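# Swap two shelf bins into their color-marked spots

## Task

Two bins on the shelf are in each other's places. Move each one into the shelf slot marked with its own color, centered on that mark, open side facing outward, with all its parts still inside. The board overhead sits low, so tilting a bin may be needed. Slide each bin fully in, past the lip at the shelf's front edge. At the end no bin may be tipped or raised by the gripper, and the result only counts if it stays in place without the robot holding it.

## Robot and tools

Robot: one Doosan M1013 six-joint arm carrying a Robotiq 2F-140 two-finger gripper. There is only one arm, so every command is a single row for that arm.

Frame: the scene frame has its origin on the table surface straight beneath the arm's base. +z is up, and +y lies to the left when facing along +x. The base itself may sit slightly tilted relative to the table. Positions are in metres, orientation is a quaternion in w,x,y,z order, and velocities are in m/s and rad/s. The reported hand position becomes less accurate the farther the arm reaches.

Gripper geometry: the fingers extend along the gripper's +z axis and close along its y axis. end_effector_position is the spot between the pads when they are shut. Closed fingertips stick out about 33 mm past that point, open ones about 9 mm. Closing pushes the tips roughly 24 mm farther from the arm, so keep that clearance above any surface.

Tool execute_actions, argument actions: a list holding either nothing, one action, or one wait. Optional pictures (true/false) adds camera images; images also come automatically with an empty list.
- Empty list: no command, just the current state plus pictures.
- Action: {"rows": [[...]], "steps": N}, N from 4 to 15 (default 15), each step 1/30 s. Up to 15 rows; row k is used on step k and the final row repeats for leftover steps.
- Wait: {"steps": N} with N up to 300; it returns once N steps have elapsed since the previous result, and time spent composing your reply counts toward N.

Each row has exactly 9 numbers in this order: joint_1 waist, joint_2 shoulder, joint_3 elbow, joint_4 forearm roll, joint_5 wrist pitch, joint_6 wrist roll, then gripper position, gripper force_limit, gripper speed. The six joint values are absolute target angles in radians, the same quantities printed on the Joint positions line; they are not offsets. Stated ranges: waist, shoulder, forearm roll, wrist pitch and wrist roll -6.283 to 6.283; elbow -2.792 to 2.792. A call is rejected, and nothing is sent, if a target is over 0.010 rad beyond a range end and beyond the previous reading. True ends may differ by up to 0.010 rad; a target past a true end is clipped there and the result may say "joint sent to its limit" (possibly about an earlier motion). The last three values are each in [-1, 1]. position: +1 fully open (140 mm), about -0.8 where the pads touch, -1 closes until blocked. force_limit: grip strength, about 14 N at -1, 60 N at 0, 107 N at +1 on items up to 40 mm wide. speed: closing/opening rate, about 30 mm/s at -1, 140 at 0, 250 at +1.

Motion limits: joint target speeds are capped at 2.09 rad/s (waist, shoulder), 3.14 (elbow), 3.93 (the three wrist joints), with 0.3 s to accelerate; all joints are timed to arrive together. Each step the target may lead the measured angle by at most 0.456 rad (waist, shoulder), 0.683 (elbow), 0.854 (wrist joints), and if the targets would put the hand over 70 mm from where it now is, they are scaled back. So large moves need several calls. The arm keeps heading toward the last row while you think, until it barely moves or a step is HELD.

Result lines: the state line with end_effector_position, end_effector_quat_wxyz and velocities; Joint positions and Joint velocities (rad, rad/s, column order); joint torques (offset, scaled and noisy; they shift only with contact or load); Flange force (outside force on the gripper including held weight, somewhat biased, "no reading" near singular poses); position_measured in counts (3 fully open, 230 pads touching, not linear in mm); object_status: 0 moving, 1 blocked while opening, 2 blocked while closing (a grip), 3 reached the target or pads met. After closing with -1, confirm status 2. To squeeze harder while gripping, raise force_limit and change position slightly, e.g. -1 to -0.98. "joint command not followed" means a clearance check altered targets (mounts and posts count as arm). HELD marks steps where your row was not fully sent. Each action's result is taken 4 steps before it ends; those steps run afterward.

Faults: a joint contact torque reaching its load limit (waist 299, shoulder 299, elbow 140, wrist joints 39.6 N m, held weight included), or an outside force of 144 N anywhere on the arm, tool or load, halts the arm for 10 s, drops the rest of the call and lets it yield. MOTOR HOT warns of overheating from holding loads; ignoring it leads to a braking OVER-TEMPERATURE FAULT.

Tool zoom_image: camera (cam_high, cam_low or cam_wrist, all 504x504) and region [x0, y0, x1, y1] in pixels from the top-left, at most 504 by 504; gives a sharper view of the latest image. read_manual: section "licences" returns URDF licence text only. finished_scene: scene = number of the current scene; ends and grades it irreversibly. Replying without any tool call also ends things.

Cautions: the held bin may be tugged briefly and loose objects may be pushed. Do not drop, slam, or shove hard, and never let anything leave the table. Release the bin and back away before finishing so it rests level on its own.

Each tool is called after ">>>" by a JSON object that holds its "api" and its "payload", one argument or row to a line.

## Session

>>> {"api": "execute_actions", "payload": {
  "actions": []
}}

Scene clock: 0.00 s of 14400.00 s.
end_effector_position=(+0.2222, -0.3595, +0.3527) position_measured=3 object_status=3 end_effector_quat_wxyz=(-0.330, +0.730, +0.590, -0.101) end_effector_velocity=(+0.000, -0.000, +0.000) end_effector_angular_velocity=(+0.001, -0.001, -0.000)
Joint positions: [-0.958  0.155  1.738 -0.23   1.918 -0.725]
Joint velocities: [ 0.     0.    -0.001  0.001  0.    -0.   ]
Joint torques (N m, as the joint torque sensors report them, + toward a larger angle): no reading
Flange force (N, the push that the arm receives, along the gripper's own x y z axes): no reading

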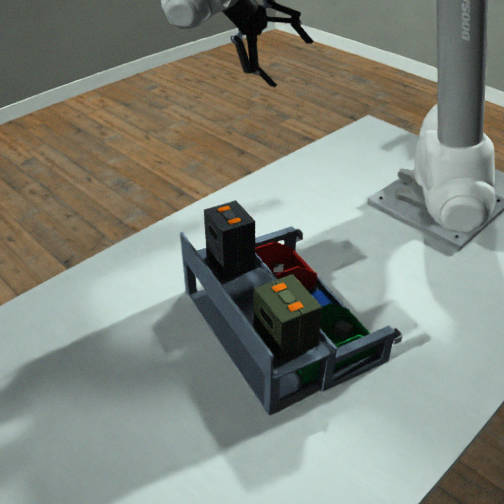

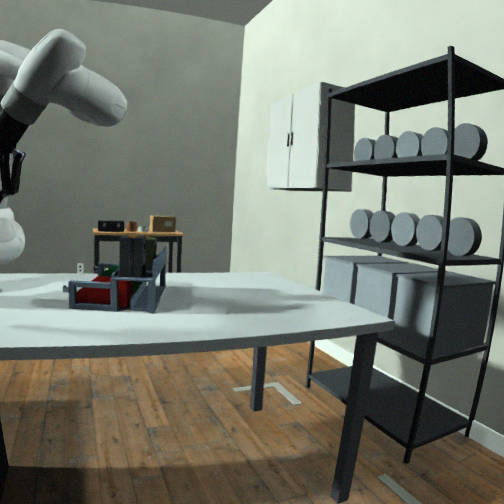

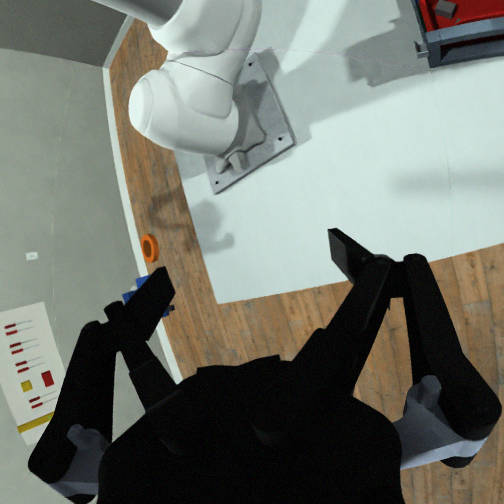

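>>> {"api": "zoom_image", "payload": {
  "camera": "cam_high",
  "region": [160, 180, 420, 430]
}}

>>> {"api": "zoom_image", "payload": {
  "camera": "cam_low",
  "region": [40, 220, 200, 330]
}}

>>> {"api": "execute_actions", "payload": {
  "actions": [
    {"rows":[[0,-0.1,1.75,0,1.3,0,1,0,0]]}
  ]
}}

>>> {"api": "execute_actions", "payload": {
  "actions": [
    {"steps":45}
  ],
  "pictures": true
}}

Region (160, 180, 420, 430) of cam_high's 504x504 image, scaled by 1.938, with more detail than that image has; it fills the top 485 rows of this view, and the rest is white.

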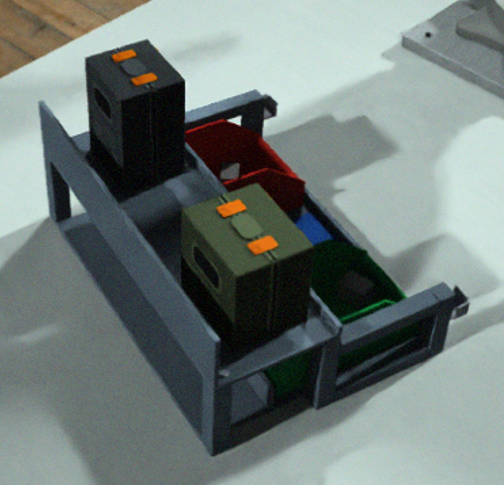

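Region (40, 220, 200, 330) of cam_low's 504x504 image, scaled by 3.150, with more detail than that image has; it fills the top 346 rows of this view, and the rest is white.

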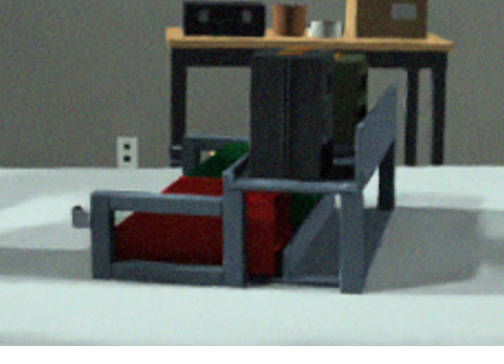

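Scene clock: 0.67 s of 14400.00 s.
end_effector_position=(+0.3542, -0.3149, +0.3533) position_measured=3 object_status=3 end_effector_quat_wxyz=(-0.134, +0.787, +0.594, -0.099) end_effector_velocity=(+0.432, +0.245, +0.050) end_effector_angular_velocity=(-0.690, -0.844, +0.060)
Joint positions: [-0.735  0.049  1.743 -0.134  1.66  -0.422]
Joint velocities: [ 0.808 -0.295  0.015  0.262 -0.706  0.831]
Joint torques (N m, as the joint torque sensors report them, + toward a larger angle): [ -2.27 -40.57 -34.7    2.89   1.71  -0.23]
Flange force (N, the push that the arm receives, along the gripper's own x y z axes): [0.8 1.6 -4.7]
Steps of this call (steps 1 to 9: nothing new was sent; steps 10 to 20: the first 11 steps of this action). Readings (joint positions | what the end effector reports):
10: [-0.958 0.155 1.738 -0.230 1.918 -0.724] | position_measured=3 object_status=3
11: [-0.955 0.154 1.739 -0.228 1.913 -0.719] | position_measured=3 object_status=3
13: [-0.925 0.137 1.739 -0.213 1.872 -0.671] | position_measured=3 object_status=3
17: [-0.816 0.081 1.742 -0.163 1.739 -0.515] | position_measured=3 object_status=3
20: the state above

Scene clock: 2.17 s of 14400.00 s.
end_effector_position=(+0.5571, +0.0511, +0.4156) position_measured=3 object_status=3 end_effector_quat_wxyz=(+0.068, +0.694, +0.713, +0.068) end_effector_velocity=(-0.000, -0.000, -0.000) end_effector_angular_velocity=(-0.000, +0.000, -0.000)
Joint positions: [ 0.   -0.1   1.75 -0.    1.3  -0.  ]
Joint velocities: [-0. -0.  0. -0.  0. -0.]
Joint torques (N m, as the joint torque sensors report them, + toward a larger angle): [ -3.49 -30.36 -39.73   3.5    0.4    0.06]
Flange force (N, the push that the arm receives, along the gripper's own x y z axes): [6.4 1.9 -2.0]
Kept back: nothing.
Steps of this call (steps 1 to 4: the last 4 steps of your previous action; steps 5 to 45: the robot went on to your last target). Readings (joint positions | what the end effector reports):
1: [-0.708 0.039 1.744 -0.125 1.636 -0.395] | position_measured=3 object_status=3
2: [-0.680 0.030 1.744 -0.117 1.615 -0.369] | position_measured=3 object_status=3
4: [-0.625 0.014 1.745 -0.102 1.575 -0.322] | position_measured=3 object_status=3
8: [-0.513 -0.014 1.746 -0.078 1.509 -0.245] | position_measured=3 object_status=3
45: the state above
The arm was judged still, so your last target was given up. Only a new action makes it travel on or press farther. Fingers that are still opening or closing keep moving.

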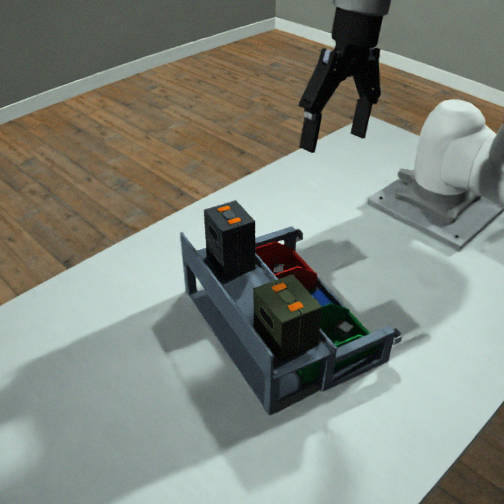

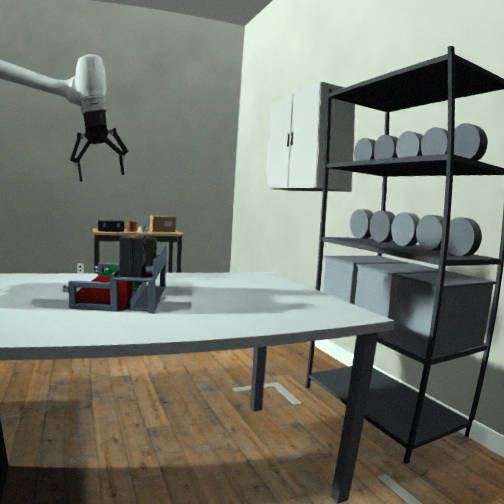

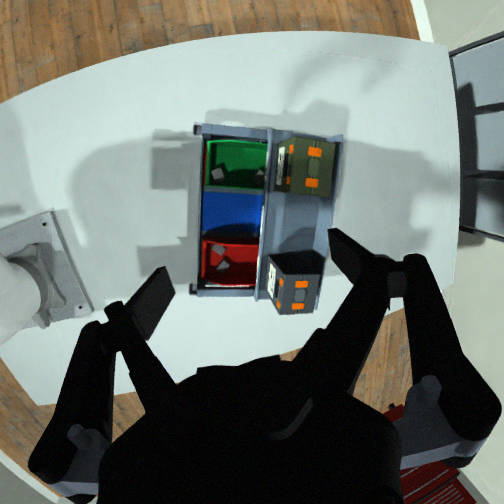

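>>> {"api": "zoom_image", "payload": {
  "camera": "cam_wrist",
  "region": [170, 110, 370, 320]
}}

Region (170, 110, 370, 320) of cam_wrist's 504x504 image, scaled by 2.400, with more detail than that image has; it fills the left 480 columns of this view, and the rest is white.

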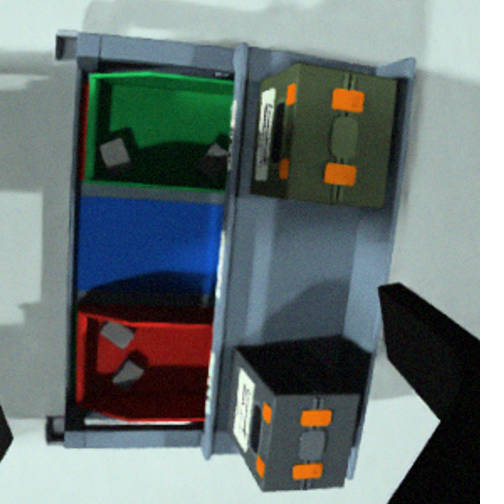

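>>> {"api": "execute_actions", "payload": {
  "actions": [
    {"rows":[[-0.09,-0.032,1.981,0,1.193,1.505,1,0,0]]}
  ]
}}

>>> {"api": "execute_actions", "payload": {
  "actions": [
    {"steps":30}
  ],
  "pictures": true
}}

Scene clock: 3.03 s of 14400.00 s.
end_effector_position=(+0.5316, +0.0229, +0.3192) position_measured=3 object_status=3 end_effector_quat_wxyz=(+0.021, +0.889, +0.456, +0.036) end_effector_velocity=(-0.117, -0.091, -0.316) end_effector_angular_velocity=(+0.254, +0.353, -3.109)
Joint positions: [-0.051 -0.061  1.881  0.     1.239  0.599]
Joint velocities: [-0.174  0.13   0.444 -0.    -0.205  2.944]
Joint torques (N m, as the joint torque sensors report them, + toward a larger angle): [  1.12 -37.11 -40.06   3.44   0.54  -0.24]
Flange force (N, the push that the arm receives, along the gripper's own x y z axes): [1.6 2.8 -1.7]
Steps of this call (steps 1 to 15: nothing new was sent; steps 16 to 26: the first 11 steps of this action). Readings (joint positions | what the end effector reports):
16: [-0.000 -0.100 1.750 0.000 1.300 0.000] | position_measured=3 object_status=3
17: [-0.001 -0.100 1.751 0.000 1.299 0.007] | position_measured=3 object_status=3
19: [-0.007 -0.095 1.767 0.000 1.292 0.063] | position_measured=3 object_status=3
23: [-0.032 -0.075 1.833 0.000 1.262 0.331] | position_measured=3 object_status=3
26: the state above

Scene clock: 4.03 s of 14400.00 s.
end_effector_position=(+0.5005, +0.0039, +0.2502) position_measured=3 object_status=3 end_effector_quat_wxyz=(+0.002, +1.000, +0.002, +0.000) end_effector_velocity=(-0.000, -0.000, -0.000) end_effector_angular_velocity=(-0.000, +0.001, +0.000)
Joint positions: [-0.09  -0.032  1.981  0.     1.193  1.505]
Joint velocities: [ 0.     0.     0.    -0.001  0.     0.   ]
Joint torques (N m, as the joint torque sensors report them, + toward a larger angle): [ -2.62 -34.06 -36.1    3.6    0.78   0.17]
Flange force (N, the push that the arm receives, along the gripper's own x y z axes): [2.5 -4.6 -2.8]
Kept back: nothing.
Steps of this call (steps 1 to 4: the last 4 steps of your previous action; steps 5 to 30: the robot went on to your last target). Readings (joint positions | what the end effector reports):
1: [-0.057 -0.057 1.896 0.000 1.233 0.703] | position_measured=3 object_status=3
2: [-0.062 -0.053 1.910 0.000 1.226 0.815] | position_measured=3 object_status=3
4: [-0.072 -0.045 1.935 0.000 1.214 1.052] | position_measured=3 object_status=3
8: [-0.086 -0.035 1.970 0.000 1.198 1.393] | position_measured=3 object_status=3
30: the state above
The arm was judged still, so your last target was given up. Only a new action makes it travel on or press farther. Fingers that are still opening or closing keep moving.

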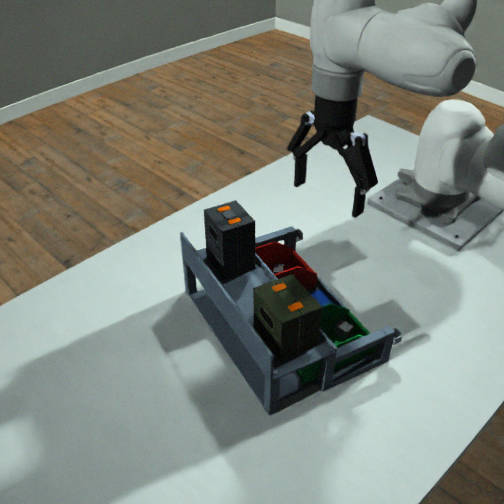

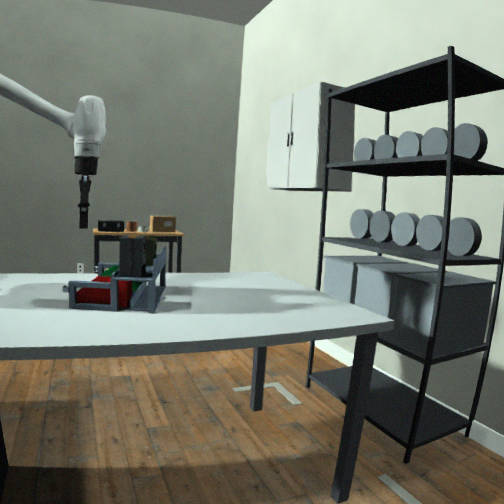

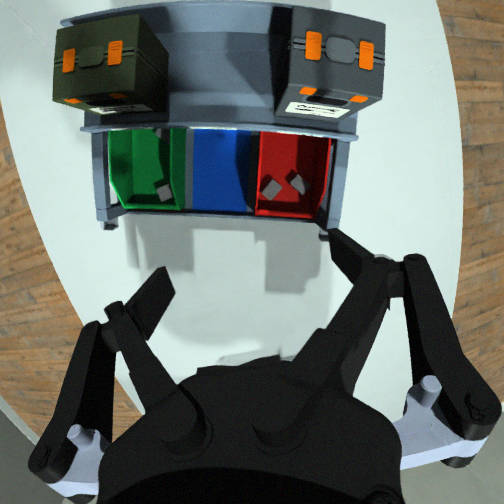

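>>> {"api": "execute_actions", "payload": {
  "actions": [
    {"rows":[[-0.058,0.051,2.0996,0,0.991,1.80,0,0,0]]}
  ]
}}

>>> {"api": "execute_actions", "payload": {
  "actions": [
    {"steps":20}
  ],
  "pictures": true
}}

Scene clock: 4.63 s of 14400.00 s.
end_effector_position=(+0.5000, +0.0195, +0.1499) position_measured=75 object_status=0 end_effector_quat_wxyz=(+0.002, +0.992, -0.129, +0.001) end_effector_velocity=(+0.005, +0.001, -0.000) end_effector_angular_velocity=(-0.000, -0.018, -0.018)
Joint positions: [-0.058  0.051  2.099 -0.     0.991  1.799]
Joint velocities: [ 0.003 -0.     0.001  0.    -0.019  0.021]
Joint torques (N m, as the joint torque sensors report them, + toward a larger angle): [  0.96 -51.61 -40.25   3.92   0.51   0.24]
Flange force (N, the push that the arm receives, along the gripper's own x y z axes): [1.7 2.7 -5.7]
Steps of this call (steps 1 to 7: nothing new was sent; steps 8 to 18: the first 11 steps of this action). Readings (joint positions | what the end effector reports):
8: [-0.090 -0.032 1.981 -0.000 1.193 1.505] | position_measured=3 object_status=0
9: [-0.089 -0.030 1.984 -0.000 1.188 1.512] | position_measured=6 object_status=0
11: [-0.083 -0.015 2.006 -0.000 1.150 1.568] | position_measured=21 object_status=0
15: [-0.063 0.039 2.082 -0.000 1.021 1.756] | position_measured=52 object_status=0
18: the state above

Scene clock: 5.30 s of 14400.00 s.
end_effector_position=(+0.4999, +0.0196, +0.1498) position_measured=129 object_status=3 end_effector_quat_wxyz=(+0.002, +0.992, -0.130, +0.001) end_effector_velocity=(-0.001, +0.000, -0.000) end_effector_angular_velocity=(+0.000, +0.001, +0.001)
Joint positions: [-0.058  0.051  2.1   -0.     0.991  1.8  ]
Joint velocities: [-0.    -0.     0.001  0.     0.    -0.001]
Joint torques (N m, as the joint torque sensors report them, + toward a larger angle): [  0.17 -38.78 -31.81   2.85   0.73  -0.03]
Flange force (N, the push that the arm receives, along the gripper's own x y z axes): [2.8 -0.3 -2.9]
Kept back: nothing.
Steps of this call (steps 1 to 4: the last 4 steps of your previous action; steps 5 to 15: the robot went on to your last target; steps 16 to 20: nothing new was sent). Readings (joint positions | what the end effector reports):
1: [-0.058 0.051 2.099 -0.000 0.991 1.800] | position_measured=82 object_status=0
2: [-0.058 0.051 2.099 -0.000 0.991 1.800] | position_measured=90 object_status=0
4: [-0.058 0.051 2.099 -0.000 0.991 1.800] | position_measured=105 object_status=0
8: [-0.058 0.051 2.100 -0.000 0.991 1.800] | position_measured=129 object_status=0
20: the state above
The arm was judged still, so your last target was given up. Only a new action makes it travel on or press farther. Fingers that are still opening or closing keep moving.

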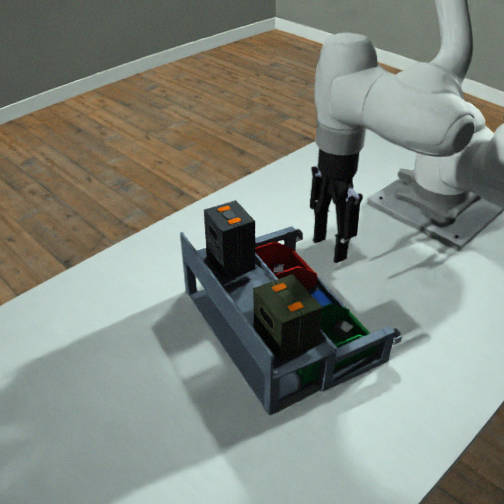

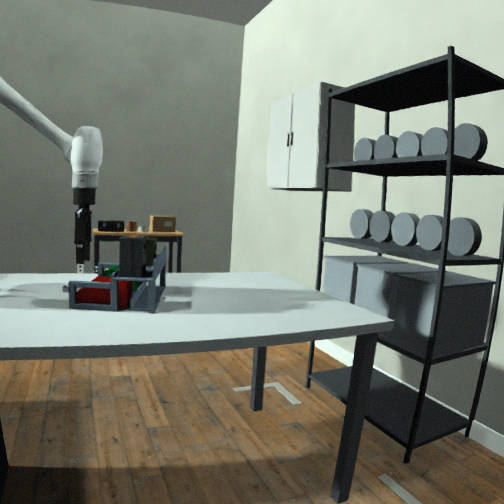

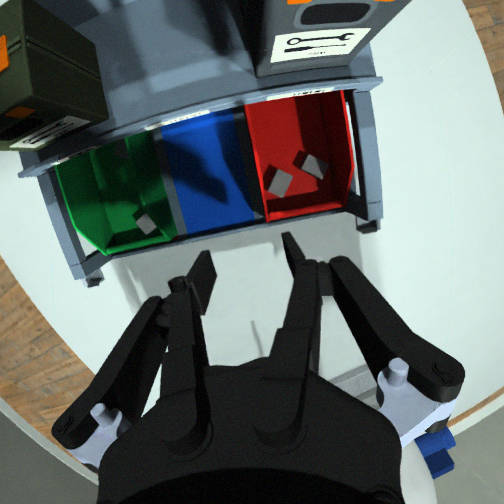

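>>> {"api": "execute_actions", "payload": {
  "actions": [
    {"rows":[[-0.06,0.13,2.2425,0,0.769,1.82,0,0,0]]}
  ]
}}

>>> {"api": "execute_actions", "payload": {
  "actions": [
    {"steps":10}
  ],
  "pictures": true
}}

>>> {"api": "zoom_image", "payload": {
  "camera": "cam_low",
  "region": [40, 220, 200, 330]
}}

Scene clock: 5.93 s of 14400.00 s.
end_effector_position=(+0.4702, +0.0193, +0.0501) position_measured=129 object_status=3 end_effector_quat_wxyz=(+0.002, +0.990, -0.140, +0.001) end_effector_velocity=(+0.000, -0.000, -0.000) end_effector_angular_velocity=(+0.000, -0.002, -0.001)
Joint positions: [-0.06   0.13   2.242 -0.     0.769  1.82 ]
Joint velocities: [-0.     0.     0.001  0.    -0.002  0.   ]
Joint torques (N m, as the joint torque sensors report them, + toward a larger angle): [ -2.24 -41.25 -25.32   2.31   1.02   0.33]
Flange force (N, the push that the arm receives, along the gripper's own x y z axes): [3.7 -4.6 1.7]
Steps of this call (steps 1 to 8: nothing new was sent; steps 9 to 19: the first 11 steps of this action). Readings (joint positions | what the end effector reports):
9: [-0.058 0.051 2.100 0.000 0.991 1.800] | position_measured=129 object_status=3
10: [-0.058 0.053 2.104 0.000 0.984 1.801] | position_measured=129 object_status=3
12: [-0.058 0.073 2.140 0.000 0.928 1.806] | position_measured=129 object_status=3
16: [-0.060 0.125 2.233 0.000 0.785 1.819] | position_measured=129 object_status=3
19: the state above

Scene clock: 6.27 s of 14400.00 s.
end_effector_position=(+0.4700, +0.0192, +0.0500) position_measured=129 object_status=3 end_effector_quat_wxyz=(+0.002, +0.990, -0.141, +0.001) end_effector_velocity=(-0.000, +0.000, -0.000) end_effector_angular_velocity=(+0.000, +0.001, -0.000)
Joint positions: [-0.06   0.13   2.242 -0.     0.769  1.82 ]
Joint velocities: [-0.  0.  0.  0.  0. -0.]
Joint torques (N m, as the joint torque sensors report them, + toward a larger angle): [ -2.19 -40.42 -27.37   3.13   0.58  -0.04]
Flange force (N, the push that the arm receives, along the gripper's own x y z axes): [-0.9 -4.2 -2.7]
Kept back: nothing.
Steps of this call (steps 1 to 4: the last 4 steps of your previous action; steps 5 to 10: the robot went on to your last target). Readings (joint positions | what the end effector reports):
1: [-0.060 0.130 2.242 -0.000 0.769 1.820] | position_measured=129 object_status=3
2: [-0.060 0.130 2.242 -0.000 0.769 1.820] | position_measured=129 object_status=3
4: [-0.060 0.130 2.242 -0.000 0.769 1.820] | position_measured=129 object_status=3
8: [-0.060 0.130 2.242 -0.000 0.769 1.820] | position_measured=129 object_status=3
10: the state above

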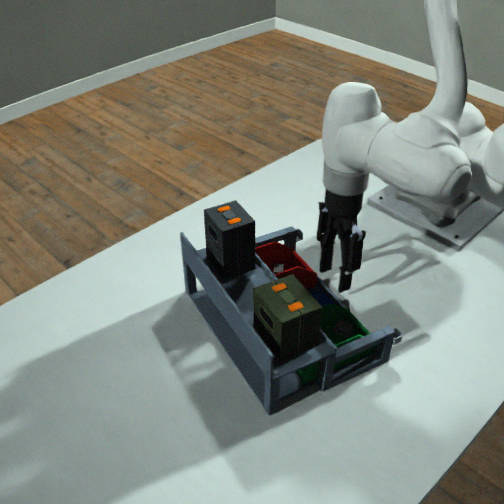

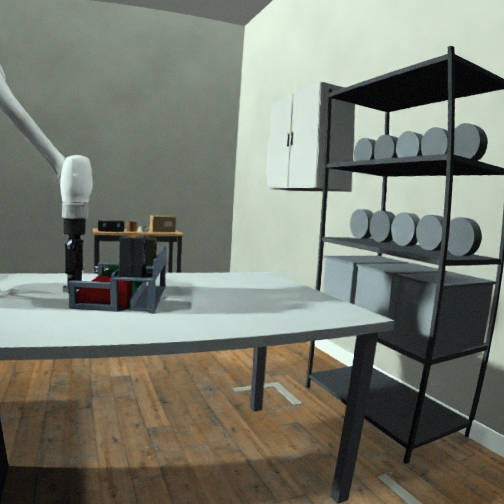

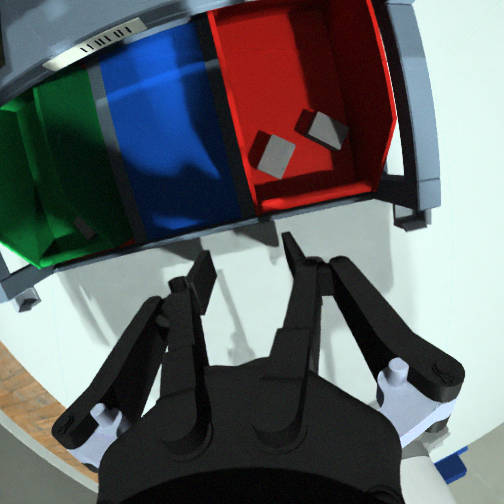

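Region (40, 220, 200, 330) of cam_low's 504x504 image, scaled by 3.150, with more detail than that image has; it fills the top 346 rows of this view, and the rest is white.

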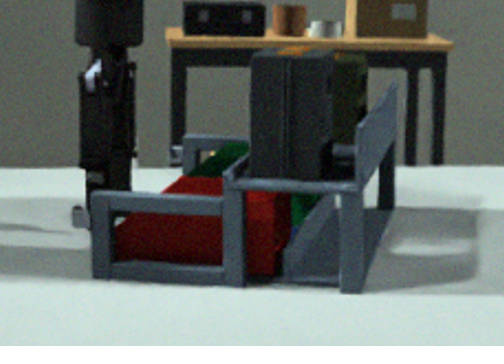

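>>> {"api": "execute_actions", "payload": {
  "actions": [
    {"rows":[[-0.06,0.051,2.12,0,0.97,1.82,-0.4,0,0]],"steps":12}
  ]
}}

>>> {"api": "execute_actions", "payload": {
  "actions": [
    {"rows":[[-0.13,0.133,2.029,0,0.98,1.75,-0.4,0,0]]}
  ]
}}

>>> {"api": "execute_actions", "payload": {
  "actions": [
    {"rows":[[-0.13,0.19,2.074,0,0.878,1.75,-0.4,0,0]]}
  ],
  "pictures": true
}}

Scene clock: 7.20 s of 14400.00 s.
end_effector_position=(+0.4937, +0.0187, +0.1376) position_measured=176 object_status=0 end_effector_quat_wxyz=(+0.002, +0.990, -0.141, +0.002) end_effector_velocity=(+0.025, -0.000, +0.166) end_effector_angular_velocity=(+0.000, -0.001, -0.000)
Joint positions: [-0.06   0.053  2.124  0.     0.963  1.82 ]
Joint velocities: [-0.    -0.141 -0.211  0.     0.35   0.   ]
Joint torques (N m, as the joint torque sensors report them, + toward a larger angle): [ -4.9   -3.75 -10.94   0.95   0.92   0.19]
Flange force (N, the push that the arm receives, along the gripper's own x y z axes): [-0.9 -3.2 -1.9]
Steps of this call (steps 1 to 15: the robot went on to your last target; steps 16 to 20: nothing new was sent; steps 21 to 28: the first 8 steps of this action). Readings (joint positions | what the end effector reports):
21: [-0.060 0.130 2.242 -0.000 0.769 1.820] | position_measured=129 object_status=0
22: [-0.060 0.128 2.239 -0.000 0.776 1.820] | position_measured=132 object_status=0
24: [-0.060 0.106 2.205 -0.000 0.832 1.820] | position_measured=147 object_status=0
28: the state above

Scene clock: 7.70 s of 14400.00 s.
end_effector_position=(+0.5466, -0.0214, +0.1398) position_measured=179 object_status=3 end_effector_quat_wxyz=(+0.002, +0.990, -0.141, +0.000) end_effector_velocity=(+0.001, +0.000, +0.000) end_effector_angular_velocity=(-0.000, -0.001, +0.000)
Joint positions: [-0.13   0.133  2.029  0.     0.98   1.75 ]
Joint velocities: [ 0.001 -0.    -0.001  0.    -0.     0.   ]
Joint torques (N m, as the joint torque sensors report them, + toward a larger angle): [ -2.76 -46.41 -32.93   3.41   0.94  -0.4 ]
Flange force (N, the push that the arm receives, along the gripper's own x y z axes): [-1.0 -5.3 -0.7]
Steps of this call (steps 1 to 4: the last 4 steps of your previous action; steps 5 to 15: the first 11 steps of this action). Readings (joint positions | what the end effector reports):
5: [-0.060 0.051 2.120 0.000 0.970 1.820] | position_measured=179 object_status=0
6: [-0.063 0.054 2.116 0.000 0.971 1.818] | position_measured=179 object_status=3
8: [-0.088 0.084 2.083 0.000 0.974 1.792] | position_measured=179 object_status=3
12: [-0.130 0.133 2.029 0.000 0.980 1.750] | position_measured=179 object_status=3
15: the state above

Scene clock: 8.20 s of 14400.00 s.
end_effector_position=(+0.5475, -0.0216, +0.0886) position_measured=179 object_status=3 end_effector_quat_wxyz=(+0.002, +0.990, -0.140, +0.000) end_effector_velocity=(-0.000, +0.000, +0.000) end_effector_angular_velocity=(+0.001, -0.002, +0.000)
Joint positions: [-0.13   0.19   2.074 -0.     0.878  1.75 ]
Joint velocities: [ 0.    -0.001  0.001  0.001 -0.001 -0.001]
Joint torques (N m, as the joint torque sensors report them, + toward a larger angle): [ -4.29 -51.41 -28.16   2.46   0.61   0.07]
Flange force (N, the push that the arm receives, along the gripper's own x y z axes): [4.9 -8.6 -1.4]
Steps of this call (steps 1 to 4: the last 4 steps of your previous action; steps 5 to 15: the first 11 steps of this action). Readings (joint positions | what the end effector reports):
5: [-0.130 0.133 2.029 0.000 0.980 1.750] | position_measured=179 object_status=3
6: [-0.130 0.136 2.031 0.000 0.973 1.750] | position_measured=179 object_status=3
8: [-0.130 0.164 2.054 0.000 0.922 1.750] | position_measured=179 object_status=3
12: [-0.130 0.190 2.074 -0.000 0.878 1.750] | position_measured=179 object_status=3
15: the state above

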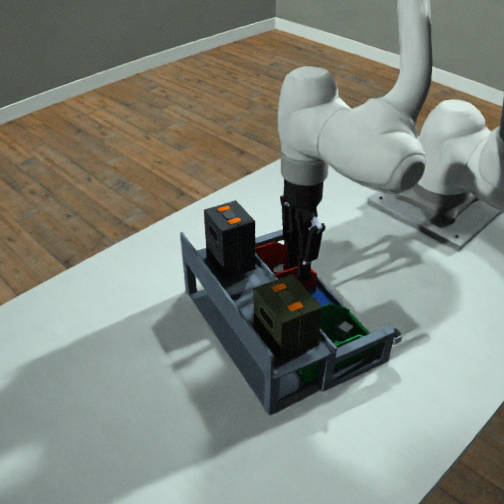

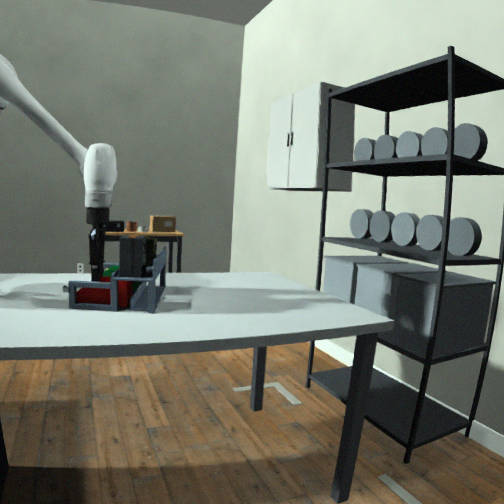

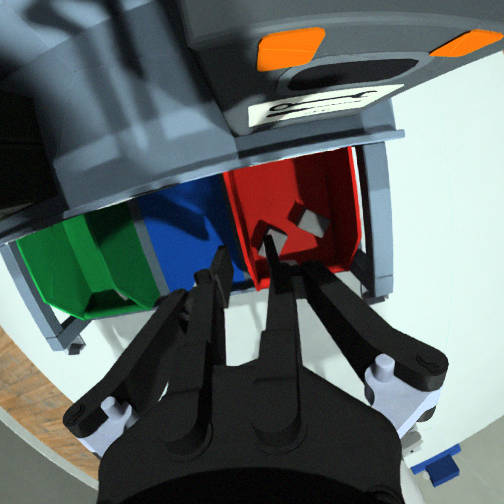

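>>> {"api": "execute_actions", "payload": {
  "actions": [
    {"rows":[[-0.13,0.19,2.074,0,0.878,1.75,-0.62,0.5,0],[-0.13,0.19,2.074,0,0.878,1.75,-0.62,0.5,0],[-0.13,0.19,2.074,0,0.878,1.75,-0.62,0.5,0],[-0.13,0.19,2.074,0,0.878,1.75,-0.62,0.5,0],[-0.13,0.2,2.081,0,0.861,1.75,-0.62,0.5,0],[-0.13,0.205,2.085,0,0.852,1.75,-0.62,0.5,0],[-0.13,0.215,2.092,0,0.835,1.75,-0.62,0.5,0]]}
  ],
  "pictures": true
}}

>>> {"api": "zoom_image", "payload": {
  "camera": "cam_low",
  "region": [50, 250, 180, 320]
}}

>>> {"api": "zoom_image", "payload": {
  "camera": "cam_high",
  "region": [240, 200, 410, 370]
}}

Scene clock: 8.80 s of 14400.00 s.
end_effector_position=(+0.5470, -0.0215, +0.0675) position_measured=208 object_status=0 end_effector_quat_wxyz=(+0.002, +0.990, -0.141, +0.000) end_effector_velocity=(+0.002, -0.000, -0.000) end_effector_angular_velocity=(-0.001, -0.006, +0.000)
Joint positions: [-0.13   0.215  2.092  0.     0.835  1.75 ]
Joint velocities: [ 0.     0.     0.    -0.001 -0.006  0.   ]
Joint torques (N m, as the joint torque sensors report them, + toward a larger angle): [ -2.57 -49.44 -28.08   2.75   0.55   0.11]
Flange force (N, the push that the arm receives, along the gripper's own x y z axes): [-3.8 -3.8 -7.0]
Steps of this call (steps 1 to 4: the last 4 steps of your previous action; steps 5 to 7: the robot went on to your last target; steps 8 to 18: the first 11 steps of this action). Readings (joint positions | what the end effector reports):
8: [-0.130 0.190 2.074 -0.000 0.878 1.750] | position_measured=179 object_status=0
9: [-0.130 0.190 2.074 -0.000 0.878 1.750] | position_measured=182 object_status=0
11: [-0.130 0.190 2.074 -0.000 0.878 1.750] | position_measured=197 object_status=0
15: [-0.130 0.207 2.086 0.000 0.848 1.750] | position_measured=208 object_status=0
18: the state above

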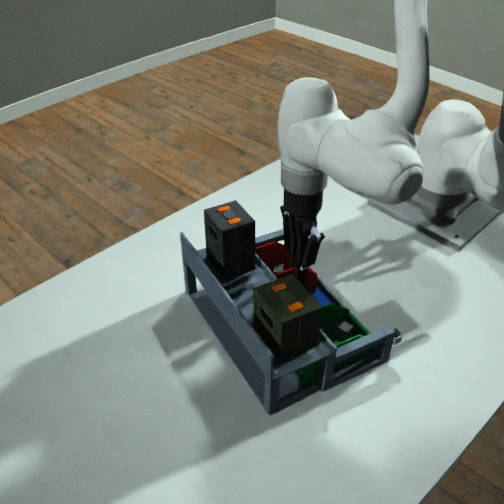

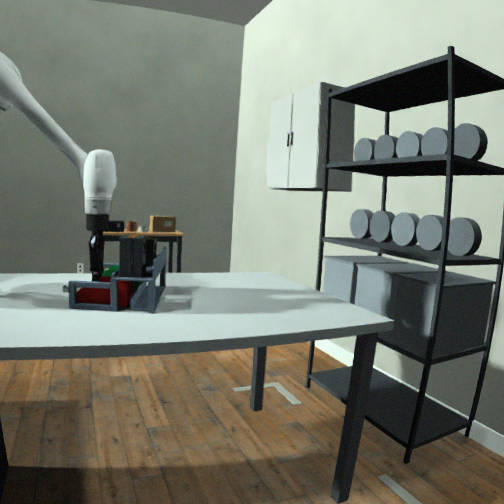

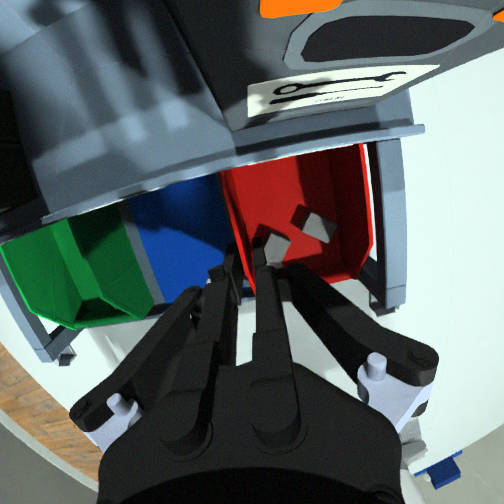

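Region (50, 250, 180, 320) of cam_low's 504x504 image, scaled by 3.877, with more detail than that image has; it fills the top 271 rows of this view, and the rest is white.

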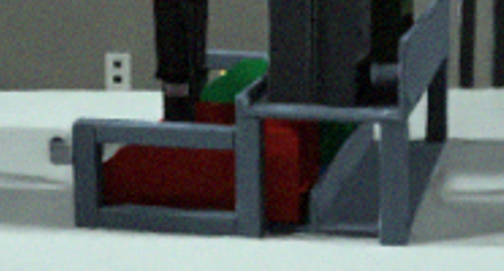

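Region (240, 200, 410, 370) of cam_high's 504x504 image, scaled by 2.965, with more detail than that image has.

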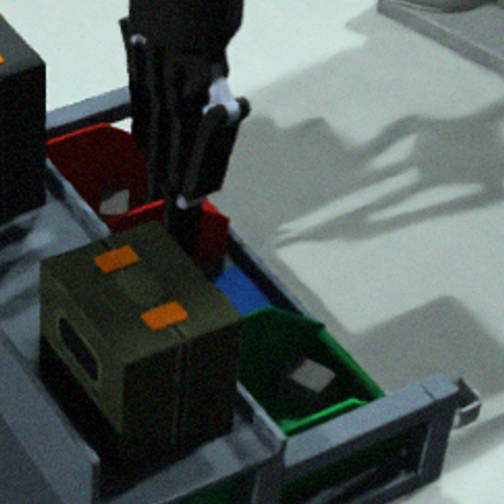

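>>> {"api": "execute_actions", "payload": {
  "actions": [
    {"rows":[[-0.13,0.224,2.098,0,0.82,1.75,-0.62,0.5,0],[-0.13,0.224,2.098,0,0.82,1.75,-0.62,0.5,0],[-0.13,0.224,2.098,0,0.82,1.75,-0.62,0.5,0],[-0.13,0.224,2.098,0,0.82,1.75,-0.62,0.5,0],[-0.13,0.224,2.098,0,0.82,1.75,-0.62,0.5,0],[-0.13,0.224,2.098,0,0.82,1.75,-1,0.5,-0.5]]}
  ]
}}

>>> {"api": "execute_actions", "payload": {
  "actions": [
    {"rows":[[-0.13,0.237,2.074,0,0.864,1.75,-1,0.5,-0.5],[-0.13,0.237,2.074,0,0.864,1.75,-1,0.5,-0.5],[-0.13,0.25,2.05,0,0.908,1.75,-1,0.5,-0.5],[-0.13,0.25,2.05,0,0.908,1.75,-1,0.5,-0.5],[-0.13,0.262,2.025,0,0.952,1.75,-1,0.5,-0.5],[-0.13,0.262,2.025,0,0.952,1.75,-1,0.5,-0.5],[-0.13,0.275,2.001,0,0.996,1.75,-1,0.5,-0.5]]}
  ],
  "pictures": true
}}

>>> {"api": "zoom_image", "payload": {
  "camera": "cam_low",
  "region": [50, 250, 180, 320]
}}

Scene clock: 9.50 s of 14400.00 s.
end_effector_position=(+0.5467, -0.0216, +0.0600) position_measured=228 object_status=0 end_effector_quat_wxyz=(+0.002, +0.990, -0.140, +0.000) end_effector_velocity=(-0.000, -0.000, -0.000) end_effector_angular_velocity=(-0.000, +0.001, -0.001)
Joint positions: [-0.13   0.224  2.098 -0.     0.82   1.75 ]
Joint velocities: [-0.     0.    -0.    -0.     0.001  0.002]
Joint torques (N m, as the joint torque sensors report them, + toward a larger angle): [ -1.78 -46.98 -24.59   2.24   0.12   0.2 ]
Flange force (N, the push that the arm receives, along the gripper's own x y z axes): [1.5 -2.6 -10.5]
Steps of this call (steps 1 to 4: the last 4 steps of your previous action; steps 5 to 10: the robot went on to your last target; steps 11 to 21: the first 11 steps of this action). Readings (joint positions | what the end effector reports):
11: [-0.130 0.215 2.092 0.000 0.835 1.750] | position_measured=208 object_status=3
12: [-0.130 0.218 2.094 0.000 0.829 1.750] | position_measured=208 object_status=3
14: [-0.130 0.224 2.098 -0.000 0.820 1.750] | position_measured=208 object_status=3
18: [-0.130 0.224 2.098 -0.000 0.820 1.750] | position_measured=214 object_status=0
21: the state above

Scene clock: 10.00 s of 14400.00 s.
end_effector_position=(+0.5514, -0.0220, +0.0741) position_measured=230 object_status=3 end_effector_quat_wxyz=(+0.004, +0.988, -0.140, -0.064) end_effector_velocity=(-0.005, +0.001, +0.001) end_effector_angular_velocity=(+0.003, +0.027, -0.000)
Joint positions: [-0.13   0.275  2.001  0.     0.995  1.75 ]
Joint velocities: [-0.     0.005 -0.007 -0.     0.03   0.   ]
Joint torques (N m, as the joint torque sensors report them, + toward a larger angle): [  1.49 -61.36 -23.65   2.51   1.33   0.08]
Flange force (N, the push that the arm receives, along the gripper's own x y z axes): [-4.5 -0.5 -6.5]
Steps of this call (steps 1 to 4: the last 4 steps of your previous action; steps 5 to 15: the first 11 steps of this action). Readings (joint positions | what the end effector reports):
5: [-0.130 0.224 2.098 -0.000 0.820 1.750] | position_measured=230 object_status=0
6: [-0.130 0.226 2.094 -0.000 0.827 1.750] | position_measured=230 object_status=0
8: [-0.130 0.238 2.071 -0.000 0.869 1.750] | position_measured=230 object_status=3
12: [-0.130 0.264 2.022 0.000 0.959 1.750] | position_measured=230 object_status=3
15: the state above

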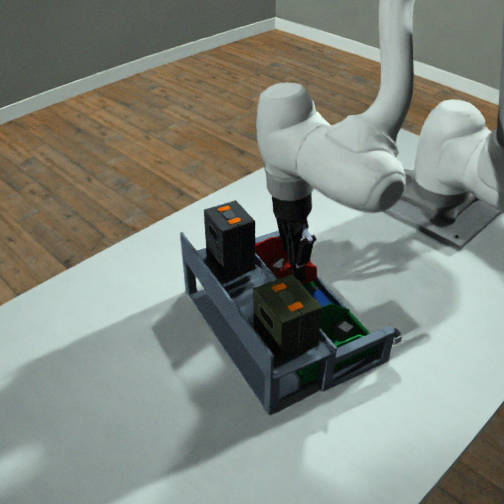

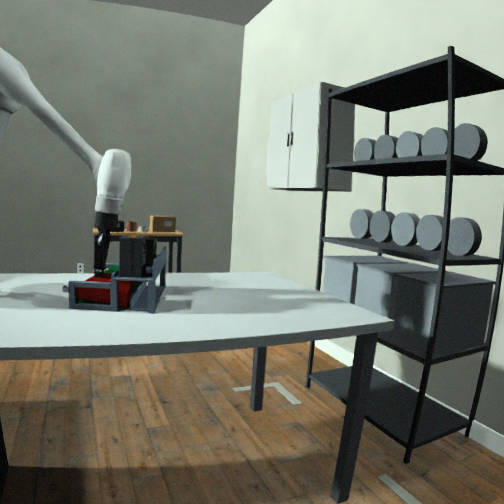

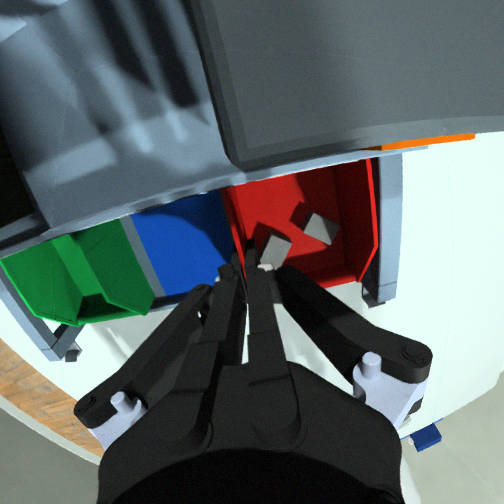

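Region (50, 250, 180, 320) of cam_low's 504x504 image, scaled by 3.877, with more detail than that image has; it fills the top 271 rows of this view, and the rest is white.

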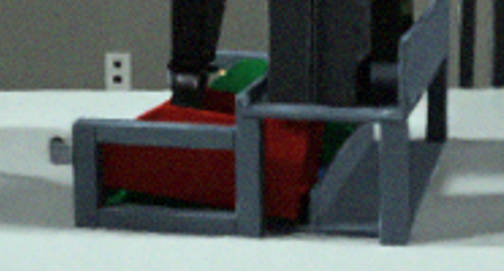

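>>> {"api": "execute_actions", "payload": {
  "actions": [
    {"rows":[[-0.127,0.262,2.017,0,0.994,1.753,-1,0.5,-0.5],[-0.127,0.262,2.017,0,0.994,1.753,-1,0.5,-0.5],[-0.124,0.248,2.032,0,0.991,1.756,-1,0.5,-0.5],[-0.124,0.248,2.032,0,0.991,1.756,-1,0.5,-0.5],[-0.121,0.235,2.048,0,0.989,1.759,-1,0.5,-0.5],[-0.121,0.235,2.048,0,0.989,1.759,-1,0.5,-0.5],[-0.118,0.222,2.063,0,0.987,1.762,-1,0.5,-0.5],[-0.118,0.222,2.063,0,0.987,1.762,-1,0.5,-0.5],[-0.115,0.209,2.079,0,0.984,1.765,-1,0.5,-0.5],[-0.115,0.209,2.079,0,0.984,1.765,-1,0.5,-0.5],[-0.112,0.1955,2.094,0,0.982,1.768,-1,0.5,-0.5]]}
  ]
}}

>>> {"api": "execute_actions", "payload": {
  "actions": [
    {"steps":6}
  ],
  "pictures": true
}}

>>> {"api": "zoom_image", "payload": {
  "camera": "cam_low",
  "region": [50, 250, 180, 320]
}}

Scene clock: 10.53 s of 14400.00 s.
end_effector_position=(+0.5093, -0.0103, +0.0788) position_measured=230 object_status=3 end_effector_quat_wxyz=(+0.005, +0.988, -0.140, -0.064) end_effector_velocity=(-0.109, +0.030, +0.011) end_effector_angular_velocity=(-0.005, -0.006, +0.003)
Joint positions: [-0.116  0.211  2.076  0.     0.985  1.764]
Joint velocities: [ 0.04  -0.17   0.196  0.    -0.032  0.038]
Joint torques (N m, as the joint torque sensors report them, + toward a larger angle): [ -6.31 -37.86 -36.36   2.92   0.61   0.  ]
Flange force (N, the push that the arm receives, along the gripper's own x y z axes): [-5.8 -0.9 -2.3]
Steps of this call (steps 1 to 4: the last 4 steps of your previous action; step 5: the robot went on to your last target; steps 6 to 16: the first 11 steps of this action). Readings (joint positions | what the end effector reports):
6: [-0.130 0.275 2.001 0.000 0.996 1.750] | position_measured=230 object_status=3
7: [-0.129 0.273 2.004 0.000 0.996 1.750] | position_measured=230 object_status=3
9: [-0.126 0.258 2.021 0.000 0.993 1.753] | position_measured=230 object_status=3
13: [-0.120 0.231 2.053 0.000 0.988 1.760] | position_measured=230 object_status=3
16: the state above

Scene clock: 10.73 s of 14400.00 s.
end_effector_position=(+0.4993, -0.0076, +0.0800) position_measured=230 object_status=3 end_effector_quat_wxyz=(+0.005, +0.988, -0.140, -0.064) end_effector_velocity=(-0.000, -0.000, -0.000) end_effector_angular_velocity=(+0.000, +0.000, -0.000)
Joint positions: [-0.112  0.196  2.094  0.     0.982  1.768]
Joint velocities: [-0. -0.  0. -0.  0. -0.]
Joint torques (N m, as the joint torque sensors report them, + toward a larger angle): [ -0.96 -50.91 -30.28   2.6    0.71  -0.12]
Flange force (N, the push that the arm receives, along the gripper's own x y z axes): [1.0 -2.0 -0.2]
Kept back: nothing.
Steps of this call (steps 1 to 4: the last 4 steps of your previous action; steps 5 to 6: the robot went on to your last target). Readings (joint positions | what the end effector reports):
1: [-0.114 0.205 2.084 0.000 0.983 1.766] | position_measured=230 object_status=3
2: [-0.113 0.198 2.091 0.000 0.983 1.767] | position_measured=230 object_status=3
4: [-0.112 0.196 2.094 0.000 0.982 1.768] | position_measured=230 object_status=3
6: the state above

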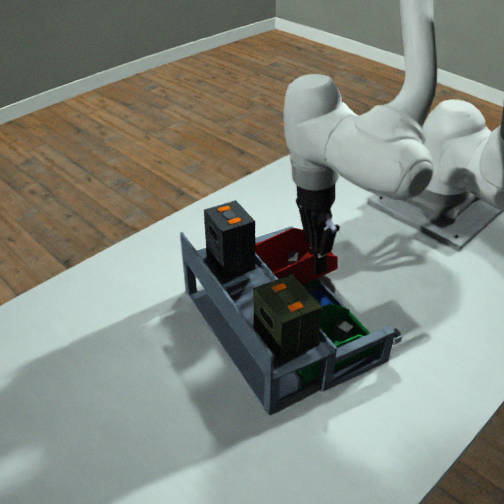

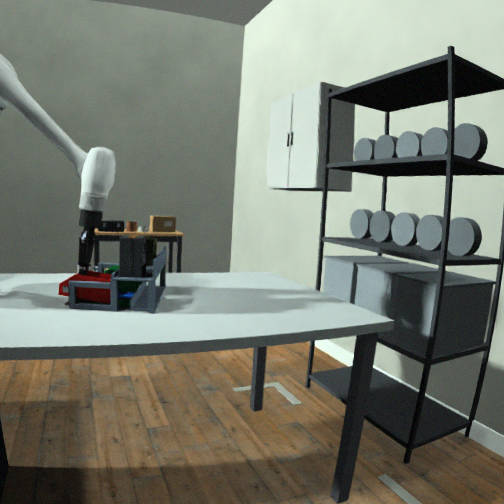

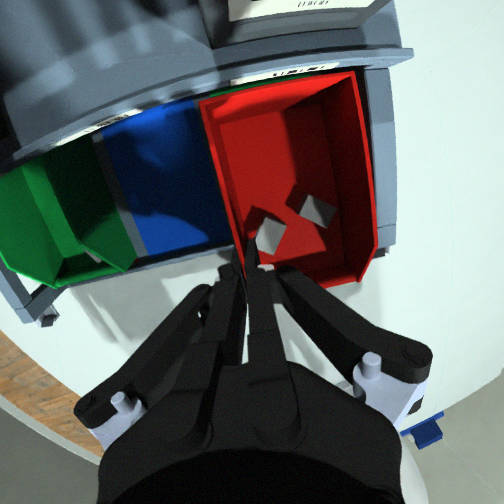

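Region (50, 250, 180, 320) of cam_low's 504x504 image, scaled by 3.877, with more detail than that image has; it fills the top 271 rows of this view, and the rest is white.

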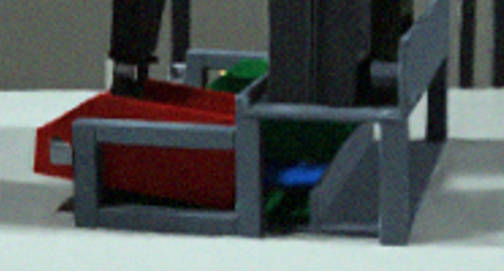

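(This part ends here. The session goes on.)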